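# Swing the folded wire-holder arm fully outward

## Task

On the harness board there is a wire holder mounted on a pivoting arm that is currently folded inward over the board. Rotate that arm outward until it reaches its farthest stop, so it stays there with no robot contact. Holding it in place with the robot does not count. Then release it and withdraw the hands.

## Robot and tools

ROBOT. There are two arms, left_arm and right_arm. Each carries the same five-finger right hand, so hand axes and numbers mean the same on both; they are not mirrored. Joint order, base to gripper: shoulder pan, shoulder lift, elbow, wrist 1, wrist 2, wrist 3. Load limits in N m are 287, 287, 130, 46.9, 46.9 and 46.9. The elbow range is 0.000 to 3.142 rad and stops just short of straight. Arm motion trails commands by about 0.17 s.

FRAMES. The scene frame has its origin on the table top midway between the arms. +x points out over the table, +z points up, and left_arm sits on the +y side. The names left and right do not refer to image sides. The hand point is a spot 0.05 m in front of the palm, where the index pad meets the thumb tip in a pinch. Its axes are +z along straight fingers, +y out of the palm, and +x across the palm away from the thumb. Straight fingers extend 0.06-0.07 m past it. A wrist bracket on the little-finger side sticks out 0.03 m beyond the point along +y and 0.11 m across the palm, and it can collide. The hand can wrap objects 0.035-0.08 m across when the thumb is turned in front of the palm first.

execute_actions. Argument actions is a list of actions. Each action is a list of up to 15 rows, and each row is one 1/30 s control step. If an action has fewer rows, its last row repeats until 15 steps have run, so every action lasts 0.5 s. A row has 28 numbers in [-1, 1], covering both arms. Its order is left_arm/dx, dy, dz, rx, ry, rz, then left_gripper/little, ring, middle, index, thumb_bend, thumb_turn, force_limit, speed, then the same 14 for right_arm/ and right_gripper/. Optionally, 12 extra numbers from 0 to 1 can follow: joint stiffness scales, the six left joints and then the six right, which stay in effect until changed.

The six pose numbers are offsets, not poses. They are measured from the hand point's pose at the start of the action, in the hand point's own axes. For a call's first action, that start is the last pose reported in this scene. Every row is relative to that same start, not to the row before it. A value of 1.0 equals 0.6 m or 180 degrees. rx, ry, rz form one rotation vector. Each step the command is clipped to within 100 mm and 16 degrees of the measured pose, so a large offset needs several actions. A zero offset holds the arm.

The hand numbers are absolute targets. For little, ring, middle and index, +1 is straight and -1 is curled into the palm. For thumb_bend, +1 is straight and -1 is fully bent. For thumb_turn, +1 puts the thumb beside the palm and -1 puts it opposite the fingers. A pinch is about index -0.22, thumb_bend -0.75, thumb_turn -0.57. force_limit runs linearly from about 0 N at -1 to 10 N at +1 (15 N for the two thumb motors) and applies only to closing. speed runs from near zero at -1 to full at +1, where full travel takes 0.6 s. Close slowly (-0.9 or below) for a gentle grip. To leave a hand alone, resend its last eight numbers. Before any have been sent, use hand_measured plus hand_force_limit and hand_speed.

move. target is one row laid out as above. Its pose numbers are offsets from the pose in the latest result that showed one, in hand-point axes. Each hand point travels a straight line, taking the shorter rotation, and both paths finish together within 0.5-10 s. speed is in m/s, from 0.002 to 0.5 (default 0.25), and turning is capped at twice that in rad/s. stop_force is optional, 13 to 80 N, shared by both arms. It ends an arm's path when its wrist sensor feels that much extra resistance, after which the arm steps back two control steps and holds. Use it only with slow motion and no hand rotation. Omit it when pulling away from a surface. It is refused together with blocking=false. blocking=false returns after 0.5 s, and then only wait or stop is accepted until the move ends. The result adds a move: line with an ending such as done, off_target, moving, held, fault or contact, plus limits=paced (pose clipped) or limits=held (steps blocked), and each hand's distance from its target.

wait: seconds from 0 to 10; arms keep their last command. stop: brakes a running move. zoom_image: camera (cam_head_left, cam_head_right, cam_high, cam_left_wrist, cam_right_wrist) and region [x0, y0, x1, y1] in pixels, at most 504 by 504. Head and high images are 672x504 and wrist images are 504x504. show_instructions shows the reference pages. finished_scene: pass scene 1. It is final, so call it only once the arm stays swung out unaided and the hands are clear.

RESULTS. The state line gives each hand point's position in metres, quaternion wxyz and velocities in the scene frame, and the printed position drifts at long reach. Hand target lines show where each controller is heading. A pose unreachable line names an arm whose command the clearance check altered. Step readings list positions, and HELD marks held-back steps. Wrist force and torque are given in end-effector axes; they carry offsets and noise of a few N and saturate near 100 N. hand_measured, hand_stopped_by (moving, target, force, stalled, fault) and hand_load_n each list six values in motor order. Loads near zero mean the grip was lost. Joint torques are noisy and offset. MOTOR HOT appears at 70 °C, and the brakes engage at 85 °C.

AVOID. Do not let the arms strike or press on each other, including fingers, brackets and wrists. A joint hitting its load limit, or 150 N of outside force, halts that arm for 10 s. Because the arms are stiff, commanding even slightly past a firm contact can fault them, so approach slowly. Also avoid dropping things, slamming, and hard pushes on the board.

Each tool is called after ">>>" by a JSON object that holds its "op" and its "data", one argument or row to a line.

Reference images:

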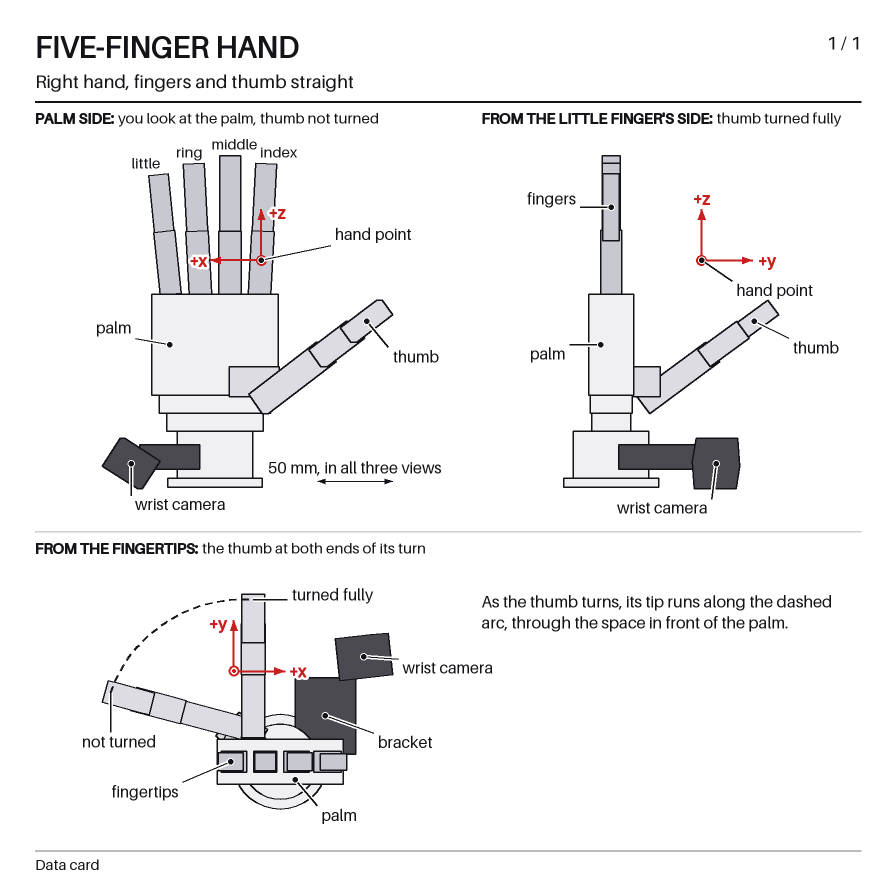

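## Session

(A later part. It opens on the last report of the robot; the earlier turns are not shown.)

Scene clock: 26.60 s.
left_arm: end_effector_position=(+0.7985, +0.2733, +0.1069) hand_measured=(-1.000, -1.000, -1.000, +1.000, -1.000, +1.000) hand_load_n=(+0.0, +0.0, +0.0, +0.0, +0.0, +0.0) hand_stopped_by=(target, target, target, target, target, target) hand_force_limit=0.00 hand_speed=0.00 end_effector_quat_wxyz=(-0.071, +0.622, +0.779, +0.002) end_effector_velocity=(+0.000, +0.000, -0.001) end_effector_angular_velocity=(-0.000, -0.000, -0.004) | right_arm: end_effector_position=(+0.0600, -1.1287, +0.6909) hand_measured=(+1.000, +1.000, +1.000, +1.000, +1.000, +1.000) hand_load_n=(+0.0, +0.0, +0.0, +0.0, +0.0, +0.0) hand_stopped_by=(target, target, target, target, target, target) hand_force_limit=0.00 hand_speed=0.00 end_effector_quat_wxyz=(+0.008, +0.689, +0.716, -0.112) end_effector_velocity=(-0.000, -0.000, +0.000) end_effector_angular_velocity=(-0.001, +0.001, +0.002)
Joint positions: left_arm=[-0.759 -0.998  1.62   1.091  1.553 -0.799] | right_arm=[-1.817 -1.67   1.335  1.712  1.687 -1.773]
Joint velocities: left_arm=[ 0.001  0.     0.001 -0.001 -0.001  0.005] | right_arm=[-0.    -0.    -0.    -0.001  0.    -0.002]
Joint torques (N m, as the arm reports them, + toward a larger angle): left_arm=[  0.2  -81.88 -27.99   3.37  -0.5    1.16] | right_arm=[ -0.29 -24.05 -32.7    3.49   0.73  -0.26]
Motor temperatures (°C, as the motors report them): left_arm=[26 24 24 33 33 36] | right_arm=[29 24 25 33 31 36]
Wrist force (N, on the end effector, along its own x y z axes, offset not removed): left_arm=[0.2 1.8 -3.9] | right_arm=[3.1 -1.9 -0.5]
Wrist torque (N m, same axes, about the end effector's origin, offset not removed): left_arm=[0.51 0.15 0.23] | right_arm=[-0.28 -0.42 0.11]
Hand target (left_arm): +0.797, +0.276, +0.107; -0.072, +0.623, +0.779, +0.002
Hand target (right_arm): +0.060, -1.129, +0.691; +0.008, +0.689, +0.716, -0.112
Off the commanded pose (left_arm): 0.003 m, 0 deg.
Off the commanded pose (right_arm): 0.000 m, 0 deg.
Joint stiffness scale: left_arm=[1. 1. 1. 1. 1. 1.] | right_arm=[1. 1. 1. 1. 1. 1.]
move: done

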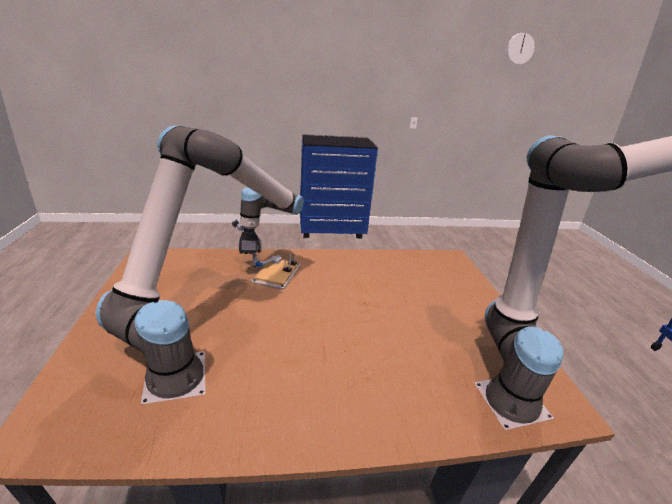

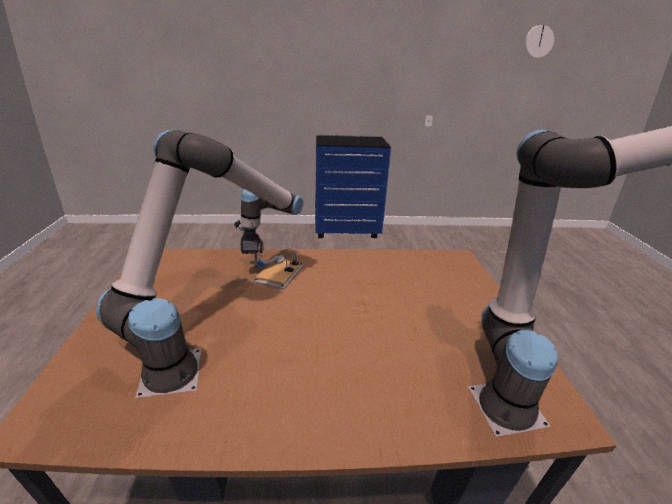

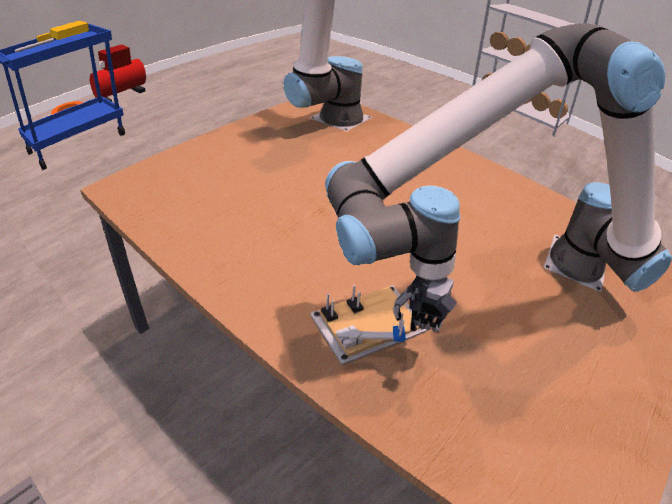

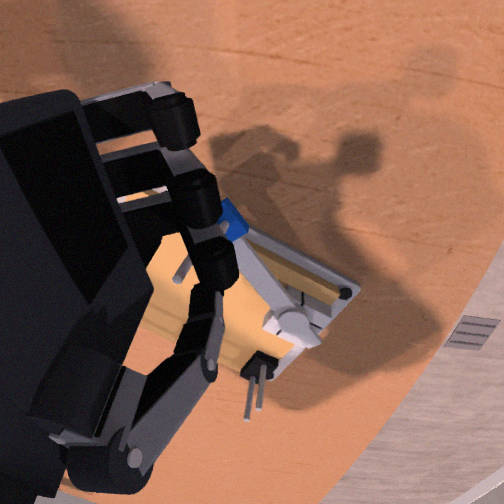

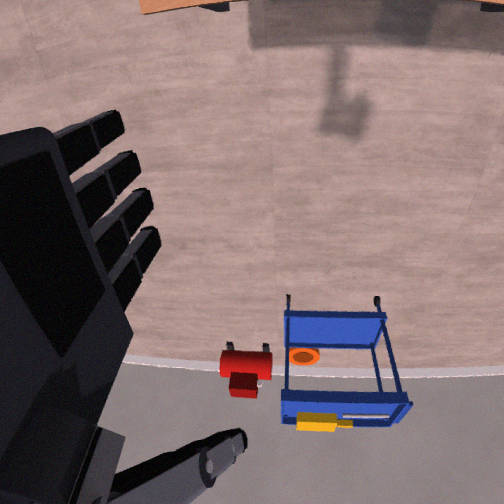

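>>> {"op": "move", "data": {
  "target": [-0.06,0,0.01,0,0,0,-1,-1,-1,1,-1,1,0,0,0,0,0,0,0,0,1,1,1,1,1,1,0,0],
  "speed": 0.05,
  "stop_force": 20
}}

>>> {"op": "move", "data": {
  "target": [0.1,0.14,0,0,0,0,-1,-1,-1,1,-1,1,0,0,0,0,0,0,0,0,1,1,1,1,1,1,0,0],
  "speed": 0.04,
  "stop_force": 25
}}

>>> {"op": "zoom_image", "data": {
  "camera": "cam_high",
  "region": [290,230,490,380]
}}

Scene clock: 28.67 s.
left_arm: end_effector_position=(+0.7964, +0.2502, +0.0951) hand_measured=(-1.000, -1.000, -1.000, +1.000, -1.000, +1.000) hand_load_n=(+0.0, +0.0, +0.0, +1.5, +0.0, +0.0) hand_stopped_by=(target, target, target, target, target, target) hand_force_limit=0.00 hand_speed=0.00 end_effector_quat_wxyz=(-0.084, +0.621, +0.779, +0.002) end_effector_velocity=(-0.000, +0.001, -0.000) end_effector_angular_velocity=(+0.002, +0.001, +0.004) | right_arm: end_effector_position=(+0.0600, -1.1287, +0.6909) hand_measured=(+1.000, +1.000, +1.000, +1.000, +1.000, +1.000) hand_load_n=(+0.0, +0.0, +0.0, +0.0, +0.0, +0.0) hand_stopped_by=(target, target, target, target, target, target) hand_force_limit=0.00 hand_speed=0.00 end_effector_quat_wxyz=(+0.008, +0.689, +0.716, -0.112) end_effector_velocity=(-0.000, -0.000, -0.001) end_effector_angular_velocity=(+0.001, -0.001, -0.002)
Joint positions: left_arm=[-0.79  -0.968  1.598  1.109  1.556 -0.832] | right_arm=[-1.817 -1.67   1.335  1.712  1.687 -1.773]
Joint velocities: left_arm=[ 0.     0.001  0.     0.001 -0.001 -0.004] | right_arm=[-0.001  0.     0.001  0.    -0.     0.002]
Joint torques (N m, as the arm reports them, + toward a larger angle): left_arm=[ -7.18 -78.36 -47.75  -2.77   1.03  -1.6 ] | right_arm=[ -0.26 -23.07 -32.94   3.61   0.32  -0.49]
Motor temperatures (°C, as the motors report them): left_arm=[26 24 24 33 33 36] | right_arm=[29 24 25 33 31 36]
Wrist force (N, on the end effector, along its own x y z axes, offset not removed): left_arm=[19.4 -13.2 -5.4] | right_arm=[3.1 2.1 -1.0]
Wrist torque (N m, same axes, about the end effector's origin, offset not removed): left_arm=[1.16 0.94 1.35] | right_arm=[0.41 -0.44 0.27]
Hand target (left_arm): +0.805, +0.239, +0.097; -0.071, +0.622, +0.779, +0.002
Hand target (right_arm): +0.060, -1.129, +0.691; +0.008, +0.689, +0.716, -0.112
Off the commanded pose (left_arm): 0.015 m, 1 deg.
Off the commanded pose (right_arm): 0.000 m, 0 deg.
Joint stiffness scale: left_arm=[1. 1. 1. 1. 1. 1.] | right_arm=[1. 1. 1. 1. 1. 1.]
move: off_target (left_arm)

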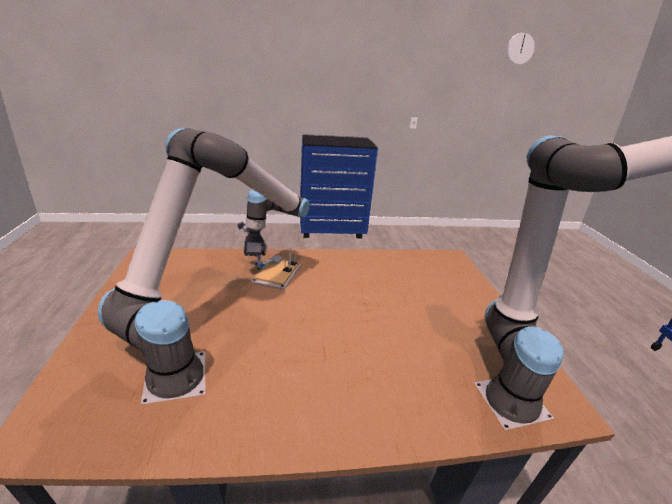

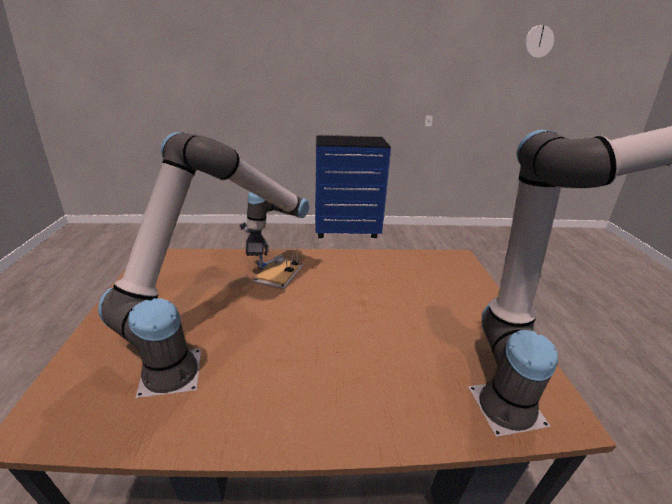

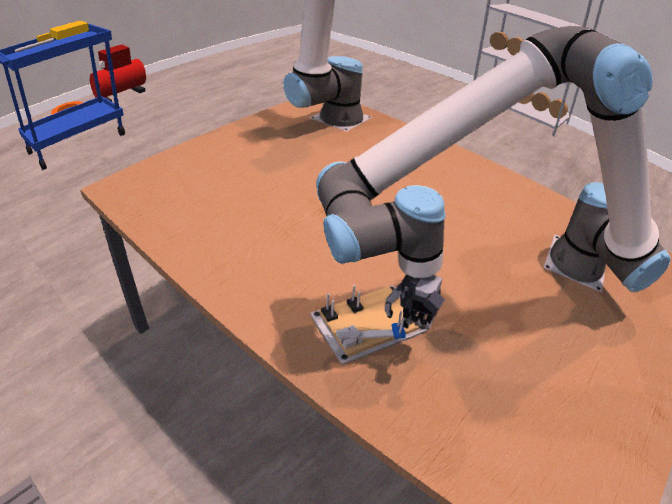

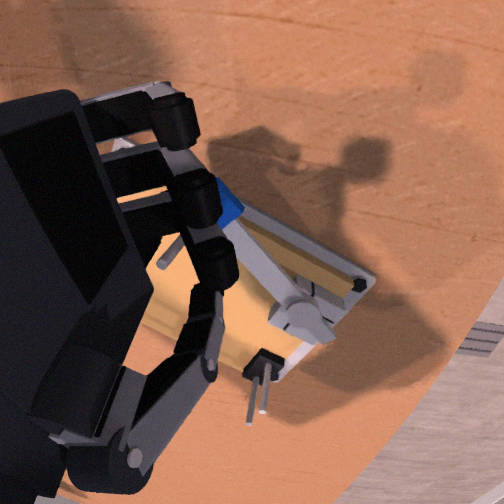

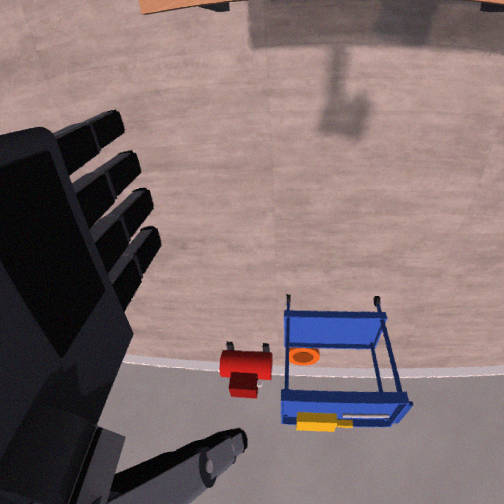

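Scene clock: 31.67 s.
left_arm: end_effector_position=(+0.8628, +0.3268, +0.0945) hand_measured=(-1.000, -1.000, -1.000, +1.000, -1.000, +1.000) hand_load_n=(+0.0, +0.0, +0.0, +0.0, +0.0, +0.0) hand_stopped_by=(target, target, target, target, target, target) hand_force_limit=0.00 hand_speed=0.00 end_effector_quat_wxyz=(-0.085, +0.621, +0.779, +0.001) end_effector_velocity=(+0.002, -0.001, +0.001) end_effector_angular_velocity=(-0.001, -0.001, -0.005) | right_arm: end_effector_position=(+0.0600, -1.1287, +0.6909) hand_measured=(+1.000, +1.000, +1.000, +1.000, +1.000, +1.000) hand_load_n=(+0.0, +0.0, +0.0, +0.0, +0.0, +0.0) hand_stopped_by=(target, target, target, target, target, target) hand_force_limit=0.00 hand_speed=0.00 end_effector_quat_wxyz=(+0.008, +0.689, +0.716, -0.112) end_effector_velocity=(-0.000, -0.000, -0.000) end_effector_angular_velocity=(+0.001, +0.000, +0.002)
Joint positions: left_arm=[-0.649 -0.91   1.496  1.15   1.534 -0.693] | right_arm=[-1.817 -1.67   1.335  1.712  1.687 -1.773]
Joint velocities: left_arm=[-0.     0.001 -0.004  0.002 -0.     0.005] | right_arm=[ 0.     0.     0.    -0.     0.    -0.002]
Joint torques (N m, as the arm reports them, + toward a larger angle): left_arm=[ -1.11 -86.54 -35.44   3.52  -0.75   0.59] | right_arm=[  1.9  -24.47 -32.94   3.51   0.28  -0.07]
Motor temperatures (°C, as the motors report them): left_arm=[26 24 24 33 33 36] | right_arm=[29 24 25 33 31 36]
Wrist force (N, on the end effector, along its own x y z axes, offset not removed): left_arm=[3.8 -1.5 1.1] | right_arm=[3.7 0.1 -1.2]
Wrist torque (N m, same axes, about the end effector's origin, offset not removed): left_arm=[-0.23 -0.22 0.38] | right_arm=[0.11 -0.50 0.23]
Hand target (left_arm): +0.865, +0.327, +0.095; -0.084, +0.621, +0.779, +0.002
Hand target (right_arm): +0.060, -1.129, +0.691; +0.008, +0.689, +0.716, -0.112
Off the commanded pose (left_arm): 0.002 m, 0 deg.
Off the commanded pose (right_arm): 0.000 m, 0 deg.
Joint stiffness scale: left_arm=[1. 1. 1. 1. 1. 1.] | right_arm=[1. 1. 1. 1. 1. 1.]
move: done

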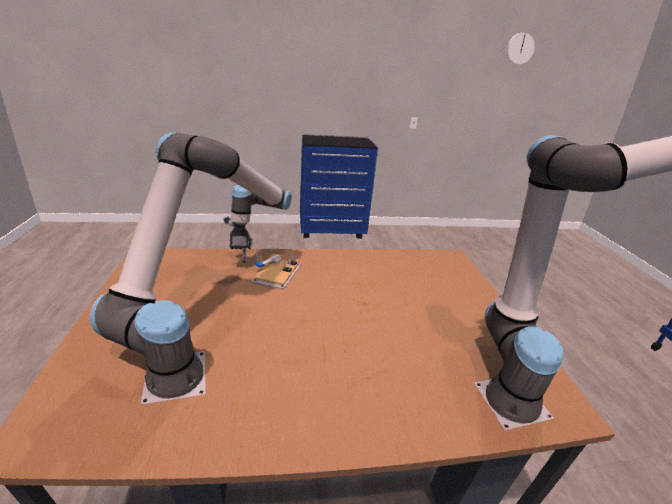

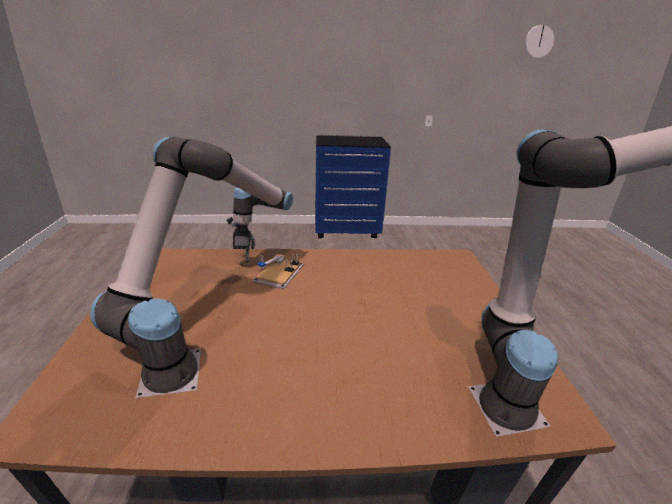

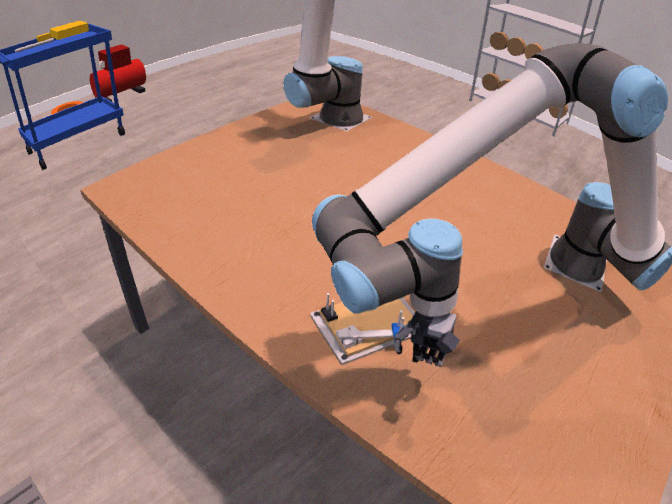

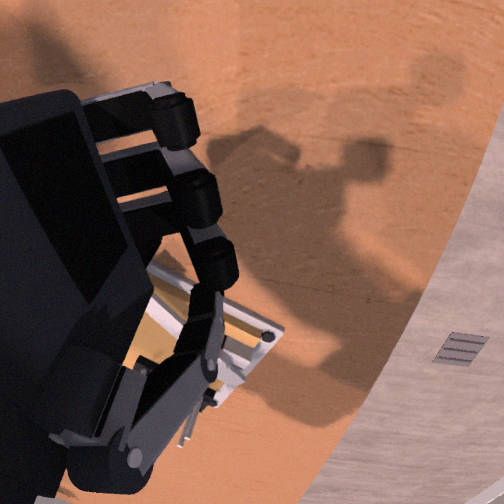

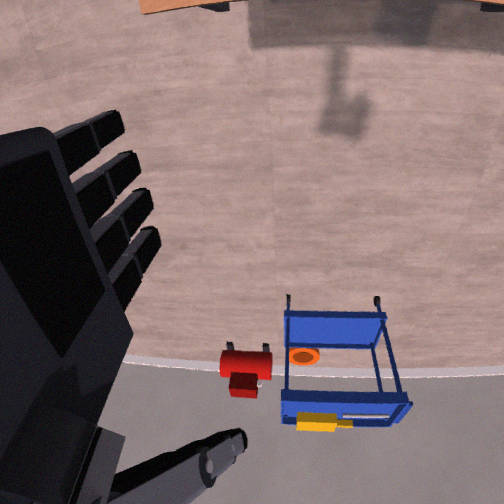

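Region (290, 230, 490, 380) of cam_high's 672x504 image, scaled by 2.520, with more detail than that image has; it fills the top 378 rows of this view, and the rest is white.

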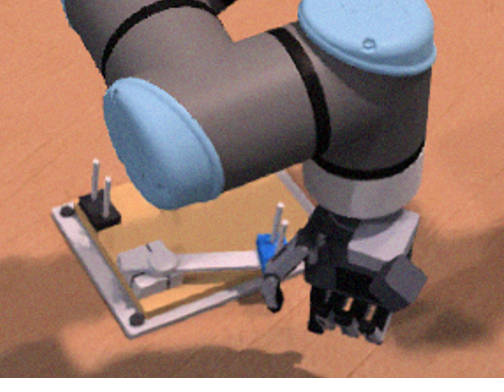

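>>> {"op": "move", "data": {
  "target": [0,0,-0.14,0,0,0,-1,-1,-1,1,-1,1,0,0,0,0,0,0,0,0,1,1,1,1,1,1,0,0],
  "speed": 0.15
}}

>>> {"op": "move", "data": {
  "target": [-0.197,-0.155,0,0,0,0,-1,-1,-1,1,-1,1,0,0,0,0,0,0,0,0,1,1,1,1,1,1,0,0],
  "speed": 0.15
}}

>>> {"op": "move", "data": {
  "target": [0,0,0.14,0,0,0,-1,-1,-1,1,-1,1,0,0,0,0,0,0,0,0,1,1,1,1,1,1,0,0],
  "speed": 0.05,
  "stop_force": 15
}}

>>> {"op": "move", "data": {
  "target": [0.17,0.13,-0.02,0,0,0,-1,-1,-1,1,-1,1,0,0,0,0,0,0,0,0,1,1,1,1,1,1,0,0],
  "speed": 0.04,
  "stop_force": 25
}}

>>> {"op": "zoom_image", "data": {
  "camera": "cam_head_left",
  "region": [210,210,330,300]
}}

Scene clock: 33.57 s.
left_arm: end_effector_position=(+0.8727, +0.3203, +0.1768) hand_measured=(-1.000, -1.000, -1.000, +1.000, -1.000, +1.000) hand_load_n=(+0.0, +0.0, +0.0, +0.0, +0.0, +0.0) hand_stopped_by=(target, target, target, target, target, target) hand_force_limit=0.00 hand_speed=0.00 end_effector_quat_wxyz=(-0.085, +0.621, +0.780, +0.001) end_effector_velocity=(-0.002, +0.001, +0.001) end_effector_angular_velocity=(+0.004, +0.009, +0.001) | right_arm: end_effector_position=(+0.0600, -1.1287, +0.6909) hand_measured=(+1.000, +1.000, +1.000, +1.000, +1.000, +1.000) hand_load_n=(+0.0, +0.0, +0.0, +0.0, +0.0, +0.0) hand_stopped_by=(target, target, target, target, target, target) hand_force_limit=0.00 hand_speed=0.00 end_effector_quat_wxyz=(+0.008, +0.689, +0.716, -0.112) end_effector_velocity=(-0.000, +0.000, +0.001) end_effector_angular_velocity=(+0.000, -0.000, -0.001)
Joint positions: left_arm=[-0.651 -0.961  1.419  1.279  1.534 -0.696] | right_arm=[-1.817 -1.67   1.335  1.712  1.687 -1.773]
Joint velocities: left_arm=[ 0.    -0.    -0.     0.01   0.    -0.001] | right_arm=[-0.001  0.    -0.001  0.001 -0.     0.001]
Joint torques (N m, as the arm reports them, + toward a larger angle): left_arm=[ -7.03 -86.72 -39.48   4.38   0.21  -1.1 ] | right_arm=[ -0.47 -23.26 -33.23   3.41   0.53   0.05]
Motor temperatures (°C, as the motors report them): left_arm=[26 24 24 33 33 36] | right_arm=[29 24 25 33 31 36]
Wrist force (N, on the end effector, along its own x y z axes, offset not removed): left_arm=[0.2 1.9 -1.6] | right_arm=[3.6 -0.6 -0.7]
Wrist torque (N m, same axes, about the end effector's origin, offset not removed): left_arm=[0.39 0.13 0.29] | right_arm=[-0.01 -0.58 0.14]
Hand target (left_arm): +0.874, +0.318, +0.177; -0.085, +0.621, +0.779, +0.001
Hand target (right_arm): +0.060, -1.129, +0.691; +0.008, +0.689, +0.716, -0.112
Off the commanded pose (left_arm): 0.003 m, 0 deg.
Off the commanded pose (right_arm): 0.000 m, 0 deg.
Joint stiffness scale: left_arm=[1. 1. 1. 1. 1. 1.] | right_arm=[1. 1. 1. 1. 1. 1.]
move: done

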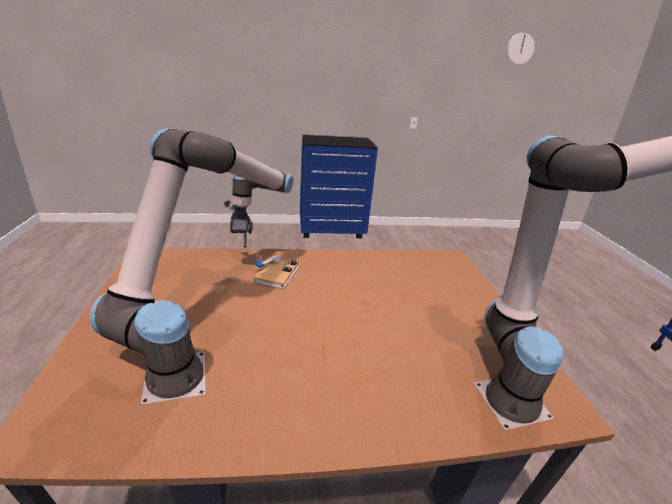

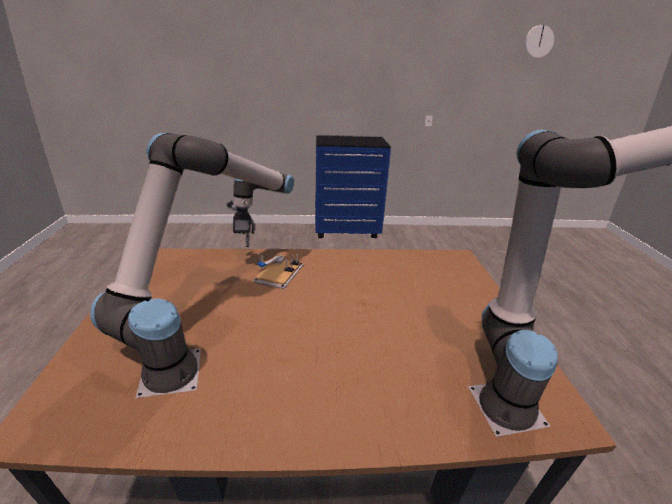

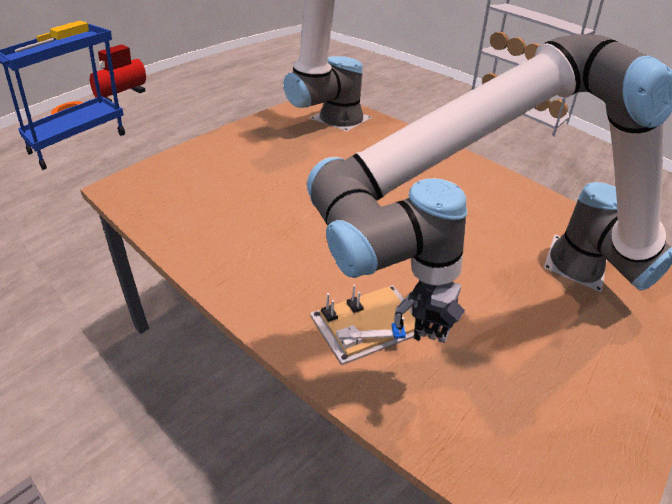

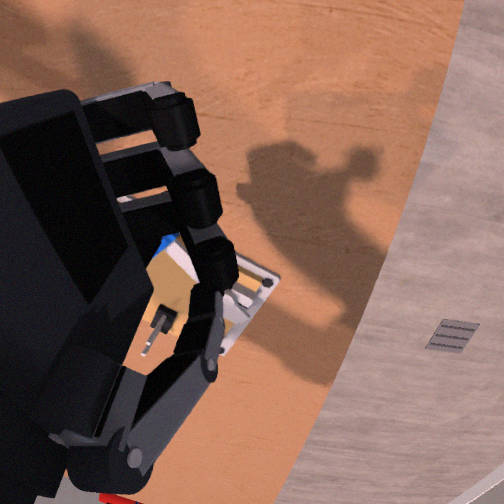

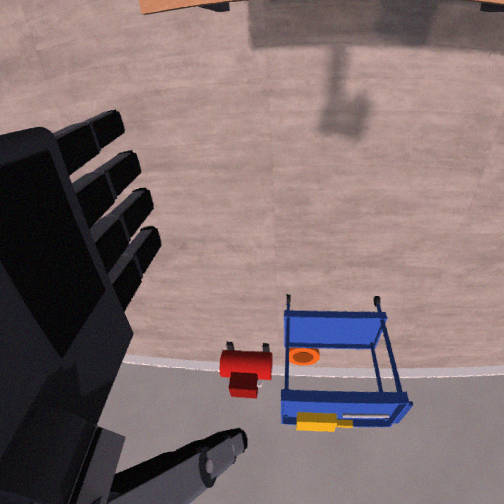

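Scene clock: 35.07 s.
left_arm: end_effector_position=(+0.8095, +0.1835, +0.1709) hand_measured=(-1.000, -1.000, -1.000, +1.000, -1.000, +1.000) hand_load_n=(+0.0, +0.0, +0.0, +0.0, +0.0, +0.0) hand_stopped_by=(target, target, target, target, target, target) hand_force_limit=0.00 hand_speed=0.00 end_effector_quat_wxyz=(-0.084, +0.622, +0.779, +0.002) end_effector_velocity=(+0.000, +0.001, -0.000) end_effector_angular_velocity=(+0.001, -0.001, +0.014) | right_arm: end_effector_position=(+0.0600, -1.1287, +0.6909) hand_measured=(+1.000, +1.000, +1.000, +1.000, +1.000, +1.000) hand_load_n=(+0.0, +0.0, +0.0, +0.0, +0.0, +0.0) hand_stopped_by=(target, target, target, target, target, target) hand_force_limit=0.00 hand_speed=0.00 end_effector_quat_wxyz=(+0.008, +0.689, +0.716, -0.112) end_effector_velocity=(-0.000, -0.000, +0.000) end_effector_angular_velocity=(+0.000, -0.000, +0.001)
Joint positions: left_arm=[-0.854 -0.979  1.461  1.258  1.566 -0.893] | right_arm=[-1.817 -1.67   1.335  1.712  1.687 -1.773]
Joint velocities: left_arm=[ 0.     0.     0.    -0.001  0.001 -0.014] | right_arm=[-0.     0.    -0.     0.    -0.    -0.001]
Joint torques (N m, as the arm reports them, + toward a larger angle): left_arm=[ -0.12 -91.06 -30.89   2.94   0.18   0.06] | right_arm=[  2.12 -24.73 -33.12   3.52   0.27  -0.24]
Motor temperatures (°C, as the motors report them): left_arm=[26 24 24 33 33 36] | right_arm=[29 24 25 33 31 36]
Wrist force (N, on the end effector, along its own x y z axes, offset not removed): left_arm=[1.2 1.9 1.8] | right_arm=[2.5 -1.5 0.3]
Wrist torque (N m, same axes, about the end effector's origin, offset not removed): left_arm=[0.17 0.06 0.45] | right_arm=[-0.27 -0.39 0.11]
Hand target (left_arm): +0.808, +0.185, +0.171; -0.085, +0.621, +0.780, +0.002
Hand target (right_arm): +0.060, -1.129, +0.691; +0.008, +0.689, +0.716, -0.112
Off the commanded pose (left_arm): 0.002 m, 0 deg.
Off the commanded pose (right_arm): 0.000 m, 0 deg.
Joint stiffness scale: left_arm=[1. 1. 1. 1. 1. 1.] | right_arm=[1. 1. 1. 1. 1. 1.]
move: done

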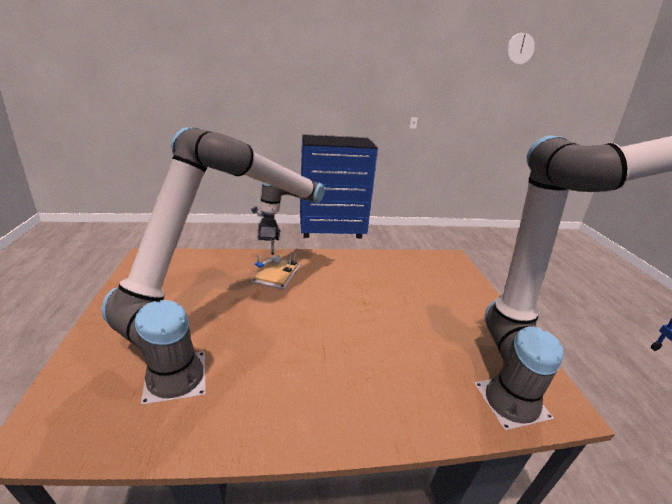

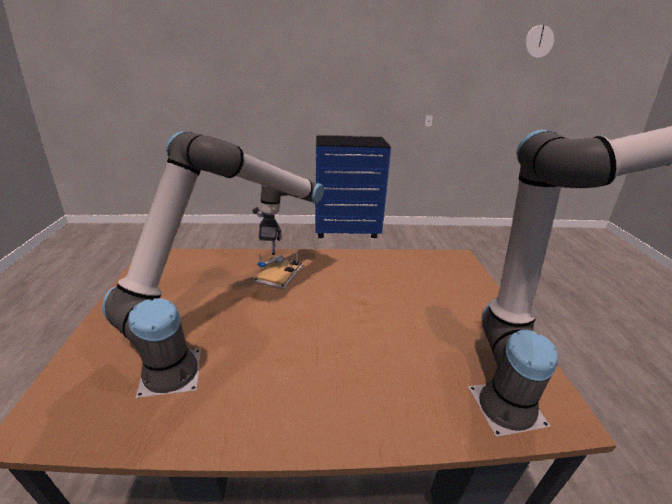

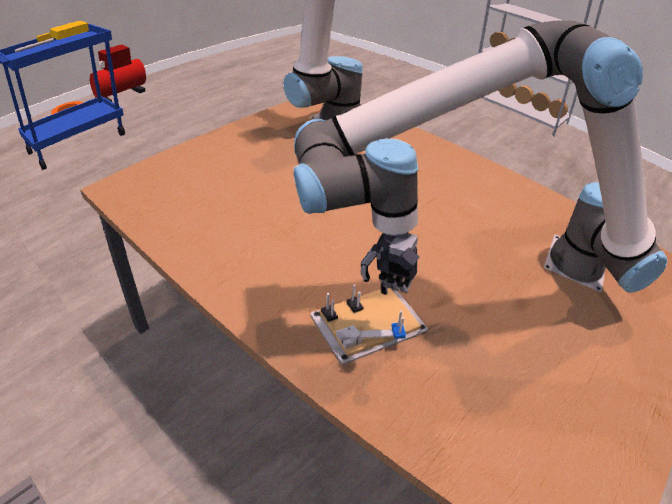

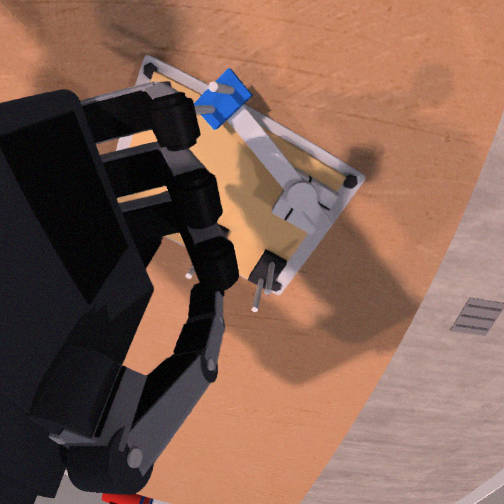

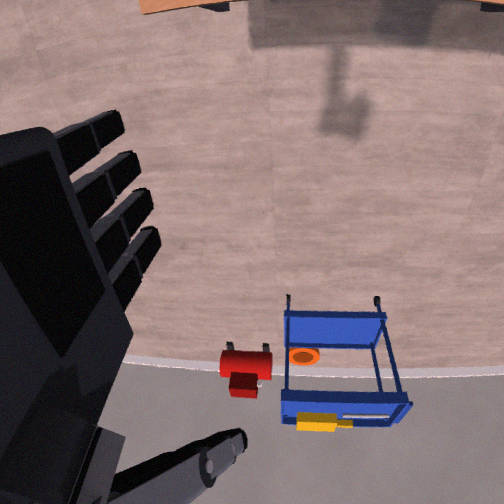

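Scene clock: 37.17 s.
left_arm: end_effector_position=(+0.7998, +0.1912, +0.0905) hand_measured=(-1.000, -1.000, -1.000, +1.000, -1.000, +1.000) hand_load_n=(-1.0, +0.0, +0.0, +0.0, +0.0, +0.0) hand_stopped_by=(target, target, target, target, target, target) hand_force_limit=0.00 hand_speed=0.00 end_effector_quat_wxyz=(-0.083, +0.622, +0.779, +0.002) end_effector_velocity=(+0.001, -0.001, +0.000) end_effector_angular_velocity=(-0.001, -0.002, +0.000) | right_arm: end_effector_position=(+0.0600, -1.1287, +0.6909) hand_measured=(+1.000, +1.000, +1.000, +1.000, +1.000, +1.000) hand_load_n=(+0.0, +0.0, +0.0, +0.0, +0.0, +0.0) hand_stopped_by=(target, target, target, target, target, target) hand_force_limit=0.00 hand_speed=0.00 end_effector_quat_wxyz=(+0.008, +0.689, +0.716, -0.112) end_effector_velocity=(-0.000, -0.000, +0.001) end_effector_angular_velocity=(-0.002, +0.000, -0.003)
Joint positions: left_arm=[-0.854 -0.929  1.539  1.127  1.566 -0.894] | right_arm=[-1.817 -1.67   1.335  1.712  1.687 -1.773]
Joint velocities: left_arm=[-0.     0.    -0.001 -0.001 -0.    -0.   ] | right_arm=[-0.001 -0.    -0.001  0.     0.     0.002]
Joint torques (N m, as the arm reports them, + toward a larger angle): left_arm=[ -1.44 -87.27 -27.46   2.5   -0.3   -0.11] | right_arm=[ -0.47 -25.03 -32.78   3.52   0.3   -0.04]
Motor temperatures (°C, as the motors report them): left_arm=[26 24 24 33 33 36] | right_arm=[29 24 25 33 31 36]
Wrist force (N, on the end effector, along its own x y z axes, offset not removed): left_arm=[4.4 -2.3 -3.4] | right_arm=[2.4 -1.3 -1.5]
Wrist torque (N m, same axes, about the end effector's origin, offset not removed): left_arm=[-0.22 -0.19 0.31] | right_arm=[-0.13 -0.31 0.10]
Hand target (left_arm): +0.799, +0.192, +0.088; -0.084, +0.622, +0.779, +0.002
Hand target (right_arm): +0.060, -1.129, +0.691; +0.008, +0.689, +0.716, -0.112
Off the commanded pose (left_arm): 0.003 m, 0 deg.
Off the commanded pose (right_arm): 0.000 m, 0 deg.
Joint stiffness scale: left_arm=[1. 1. 1. 1. 1. 1.] | right_arm=[1. 1. 1. 1. 1. 1.]
move: done

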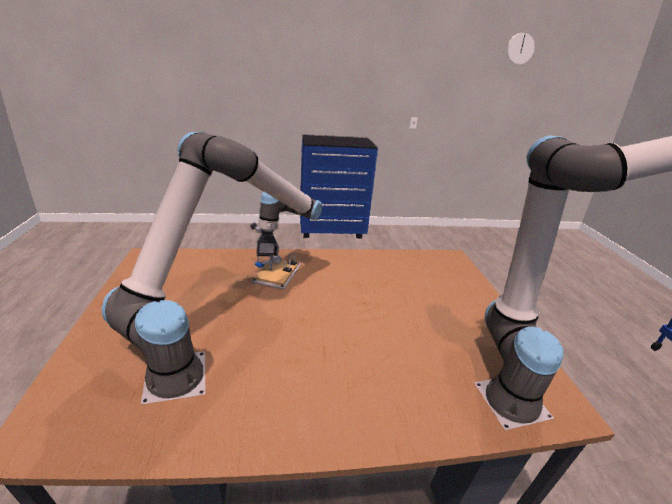

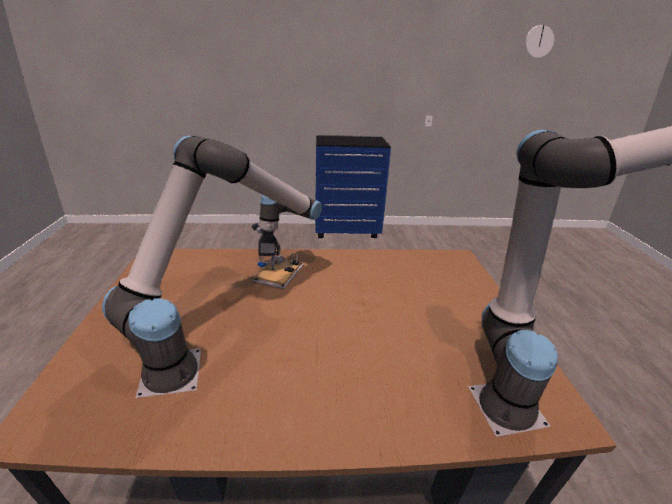

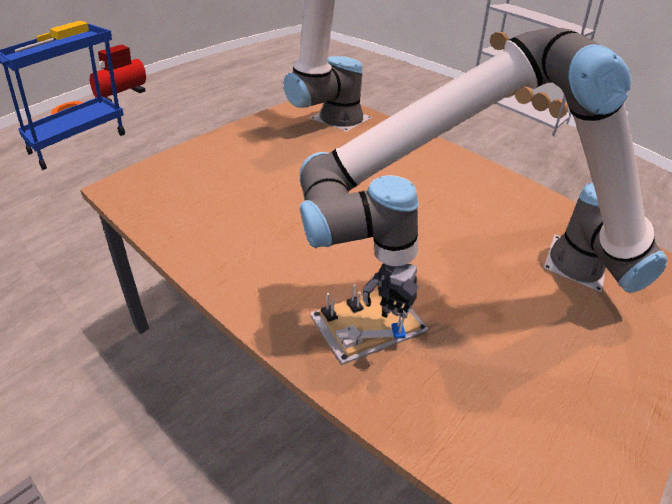

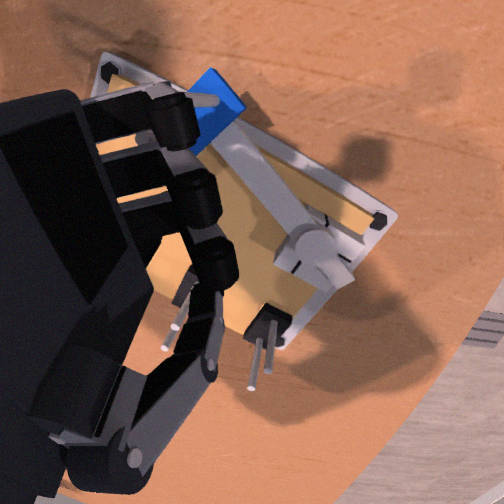

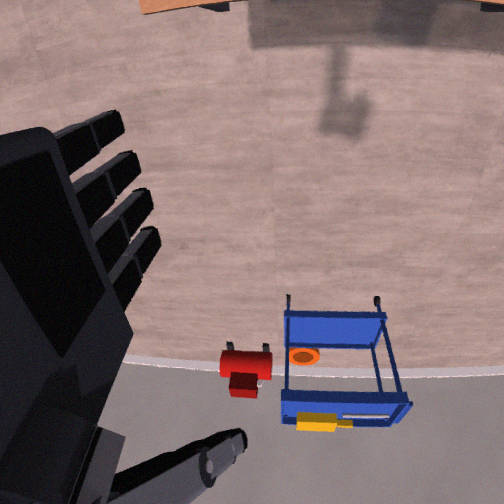

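Scene clock: 40.80 s.
left_arm: end_effector_position=(+0.8531, +0.3057, +0.1080) hand_measured=(-1.000, -1.000, -1.000, +1.000, -1.000, +1.000) hand_load_n=(+0.0, +0.0, +0.0, +0.0, +0.0, +0.0) hand_stopped_by=(target, target, target, target, target, target) hand_force_limit=0.00 hand_speed=0.00 end_effector_quat_wxyz=(-0.083, +0.622, +0.779, +0.001) end_effector_velocity=(+0.001, -0.001, +0.000) end_effector_angular_velocity=(-0.000, +0.001, -0.005) | right_arm: end_effector_position=(+0.0600, -1.1287, +0.6909) hand_measured=(+1.000, +1.000, +1.000, +1.000, +1.000, +1.000) hand_load_n=(+0.0, +0.0, +0.0, +0.0, +0.0, +0.0) hand_stopped_by=(target, target, target, target, target, target) hand_force_limit=0.00 hand_speed=0.00 end_effector_quat_wxyz=(+0.008, +0.689, +0.716, -0.112) end_effector_velocity=(-0.000, -0.000, -0.001) end_effector_angular_velocity=(+0.001, -0.001, +0.000)
Joint positions: left_arm=[-0.68  -0.929  1.502  1.162  1.539 -0.723] | right_arm=[-1.817 -1.67   1.335  1.712  1.687 -1.773]
Joint velocities: left_arm=[-0.     0.001 -0.002  0.002 -0.     0.004] | right_arm=[-0.001  0.     0.001 -0.001 -0.001 -0.001]
Joint torques (N m, as the arm reports them, + toward a larger angle): left_arm=[ -0.12 -80.56 -33.53   4.79  -0.59   0.01] | right_arm=[ -2.68 -24.87 -32.49   3.39   0.67  -0.07]
Motor temperatures (°C, as the motors report them): left_arm=[26 24 24 33 33 36] | right_arm=[29 24 25 33 31 36]
Wrist force (N, on the end effector, along its own x y z axes, offset not removed): left_arm=[2.4 1.3 -0.7] | right_arm=[3.3 0.2 -0.2]
Wrist torque (N m, same axes, about the end effector's origin, offset not removed): left_arm=[0.39 -0.26 0.62] | right_arm=[0.04 -0.61 0.14]
Hand target (left_arm): +0.855, +0.306, +0.108; -0.083, +0.622, +0.779, +0.002
Hand target (right_arm): +0.060, -1.129, +0.691; +0.008, +0.689, +0.716, -0.112
Off the commanded pose (left_arm): 0.002 m, 0 deg.
Off the commanded pose (right_arm): 0.000 m, 0 deg.
Joint stiffness scale: left_arm=[1. 1. 1. 1. 1. 1.] | right_arm=[1. 1. 1. 1. 1. 1.]
move: done

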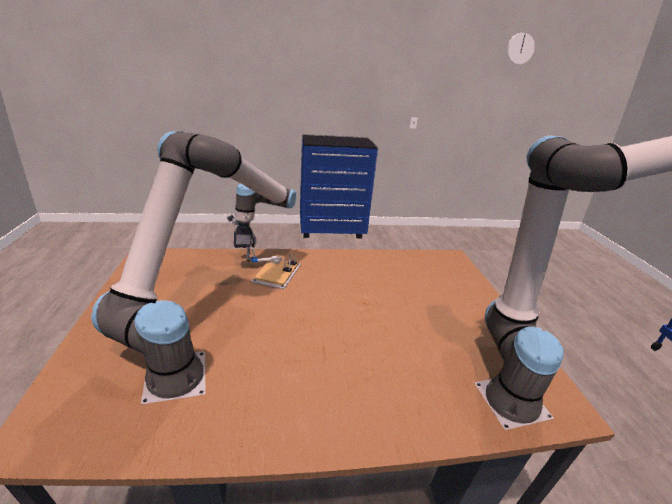

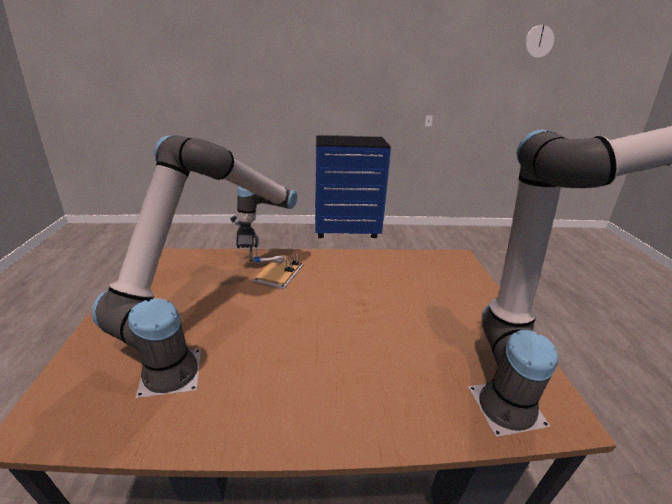

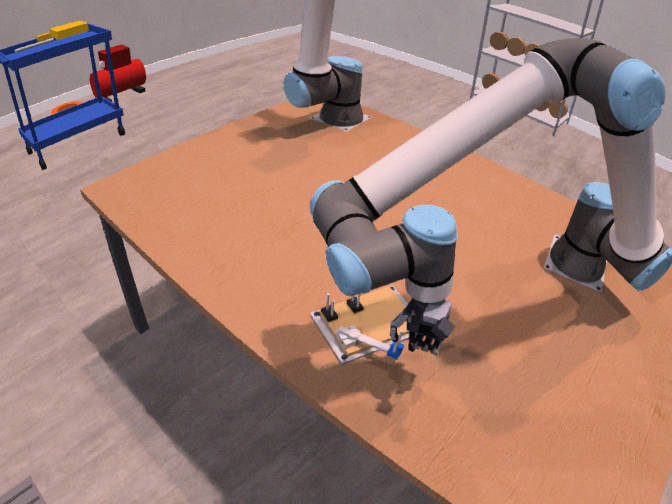

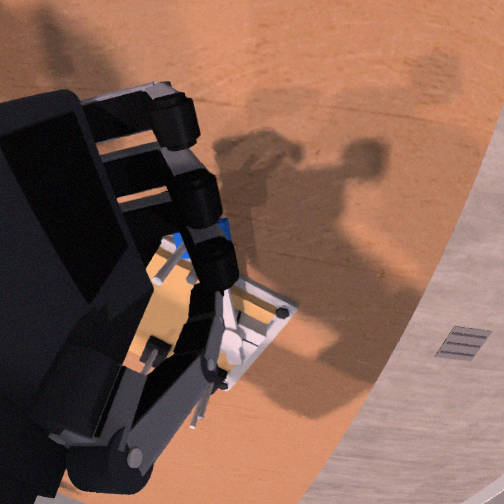

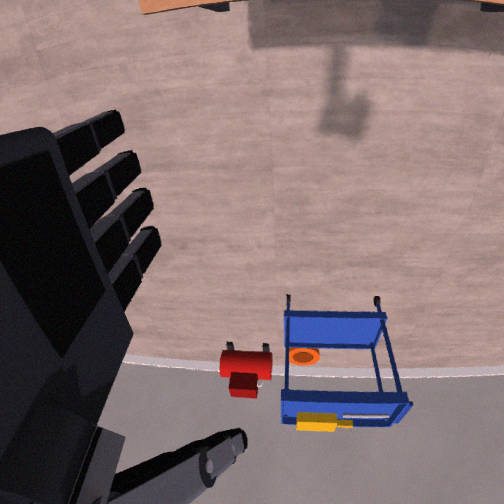

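Region (210, 210, 330, 300) of cam_head_left's 672x504 image, scaled by 4.200, with more detail than that image has; it fills the top 378 rows of this view, and the rest is white.

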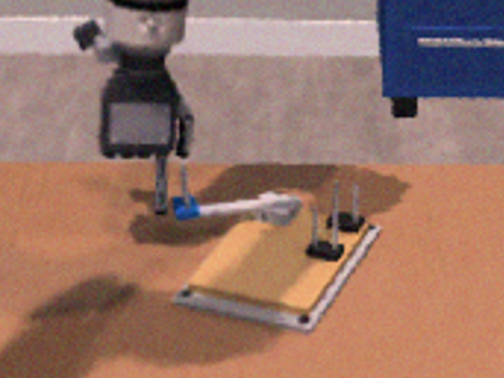

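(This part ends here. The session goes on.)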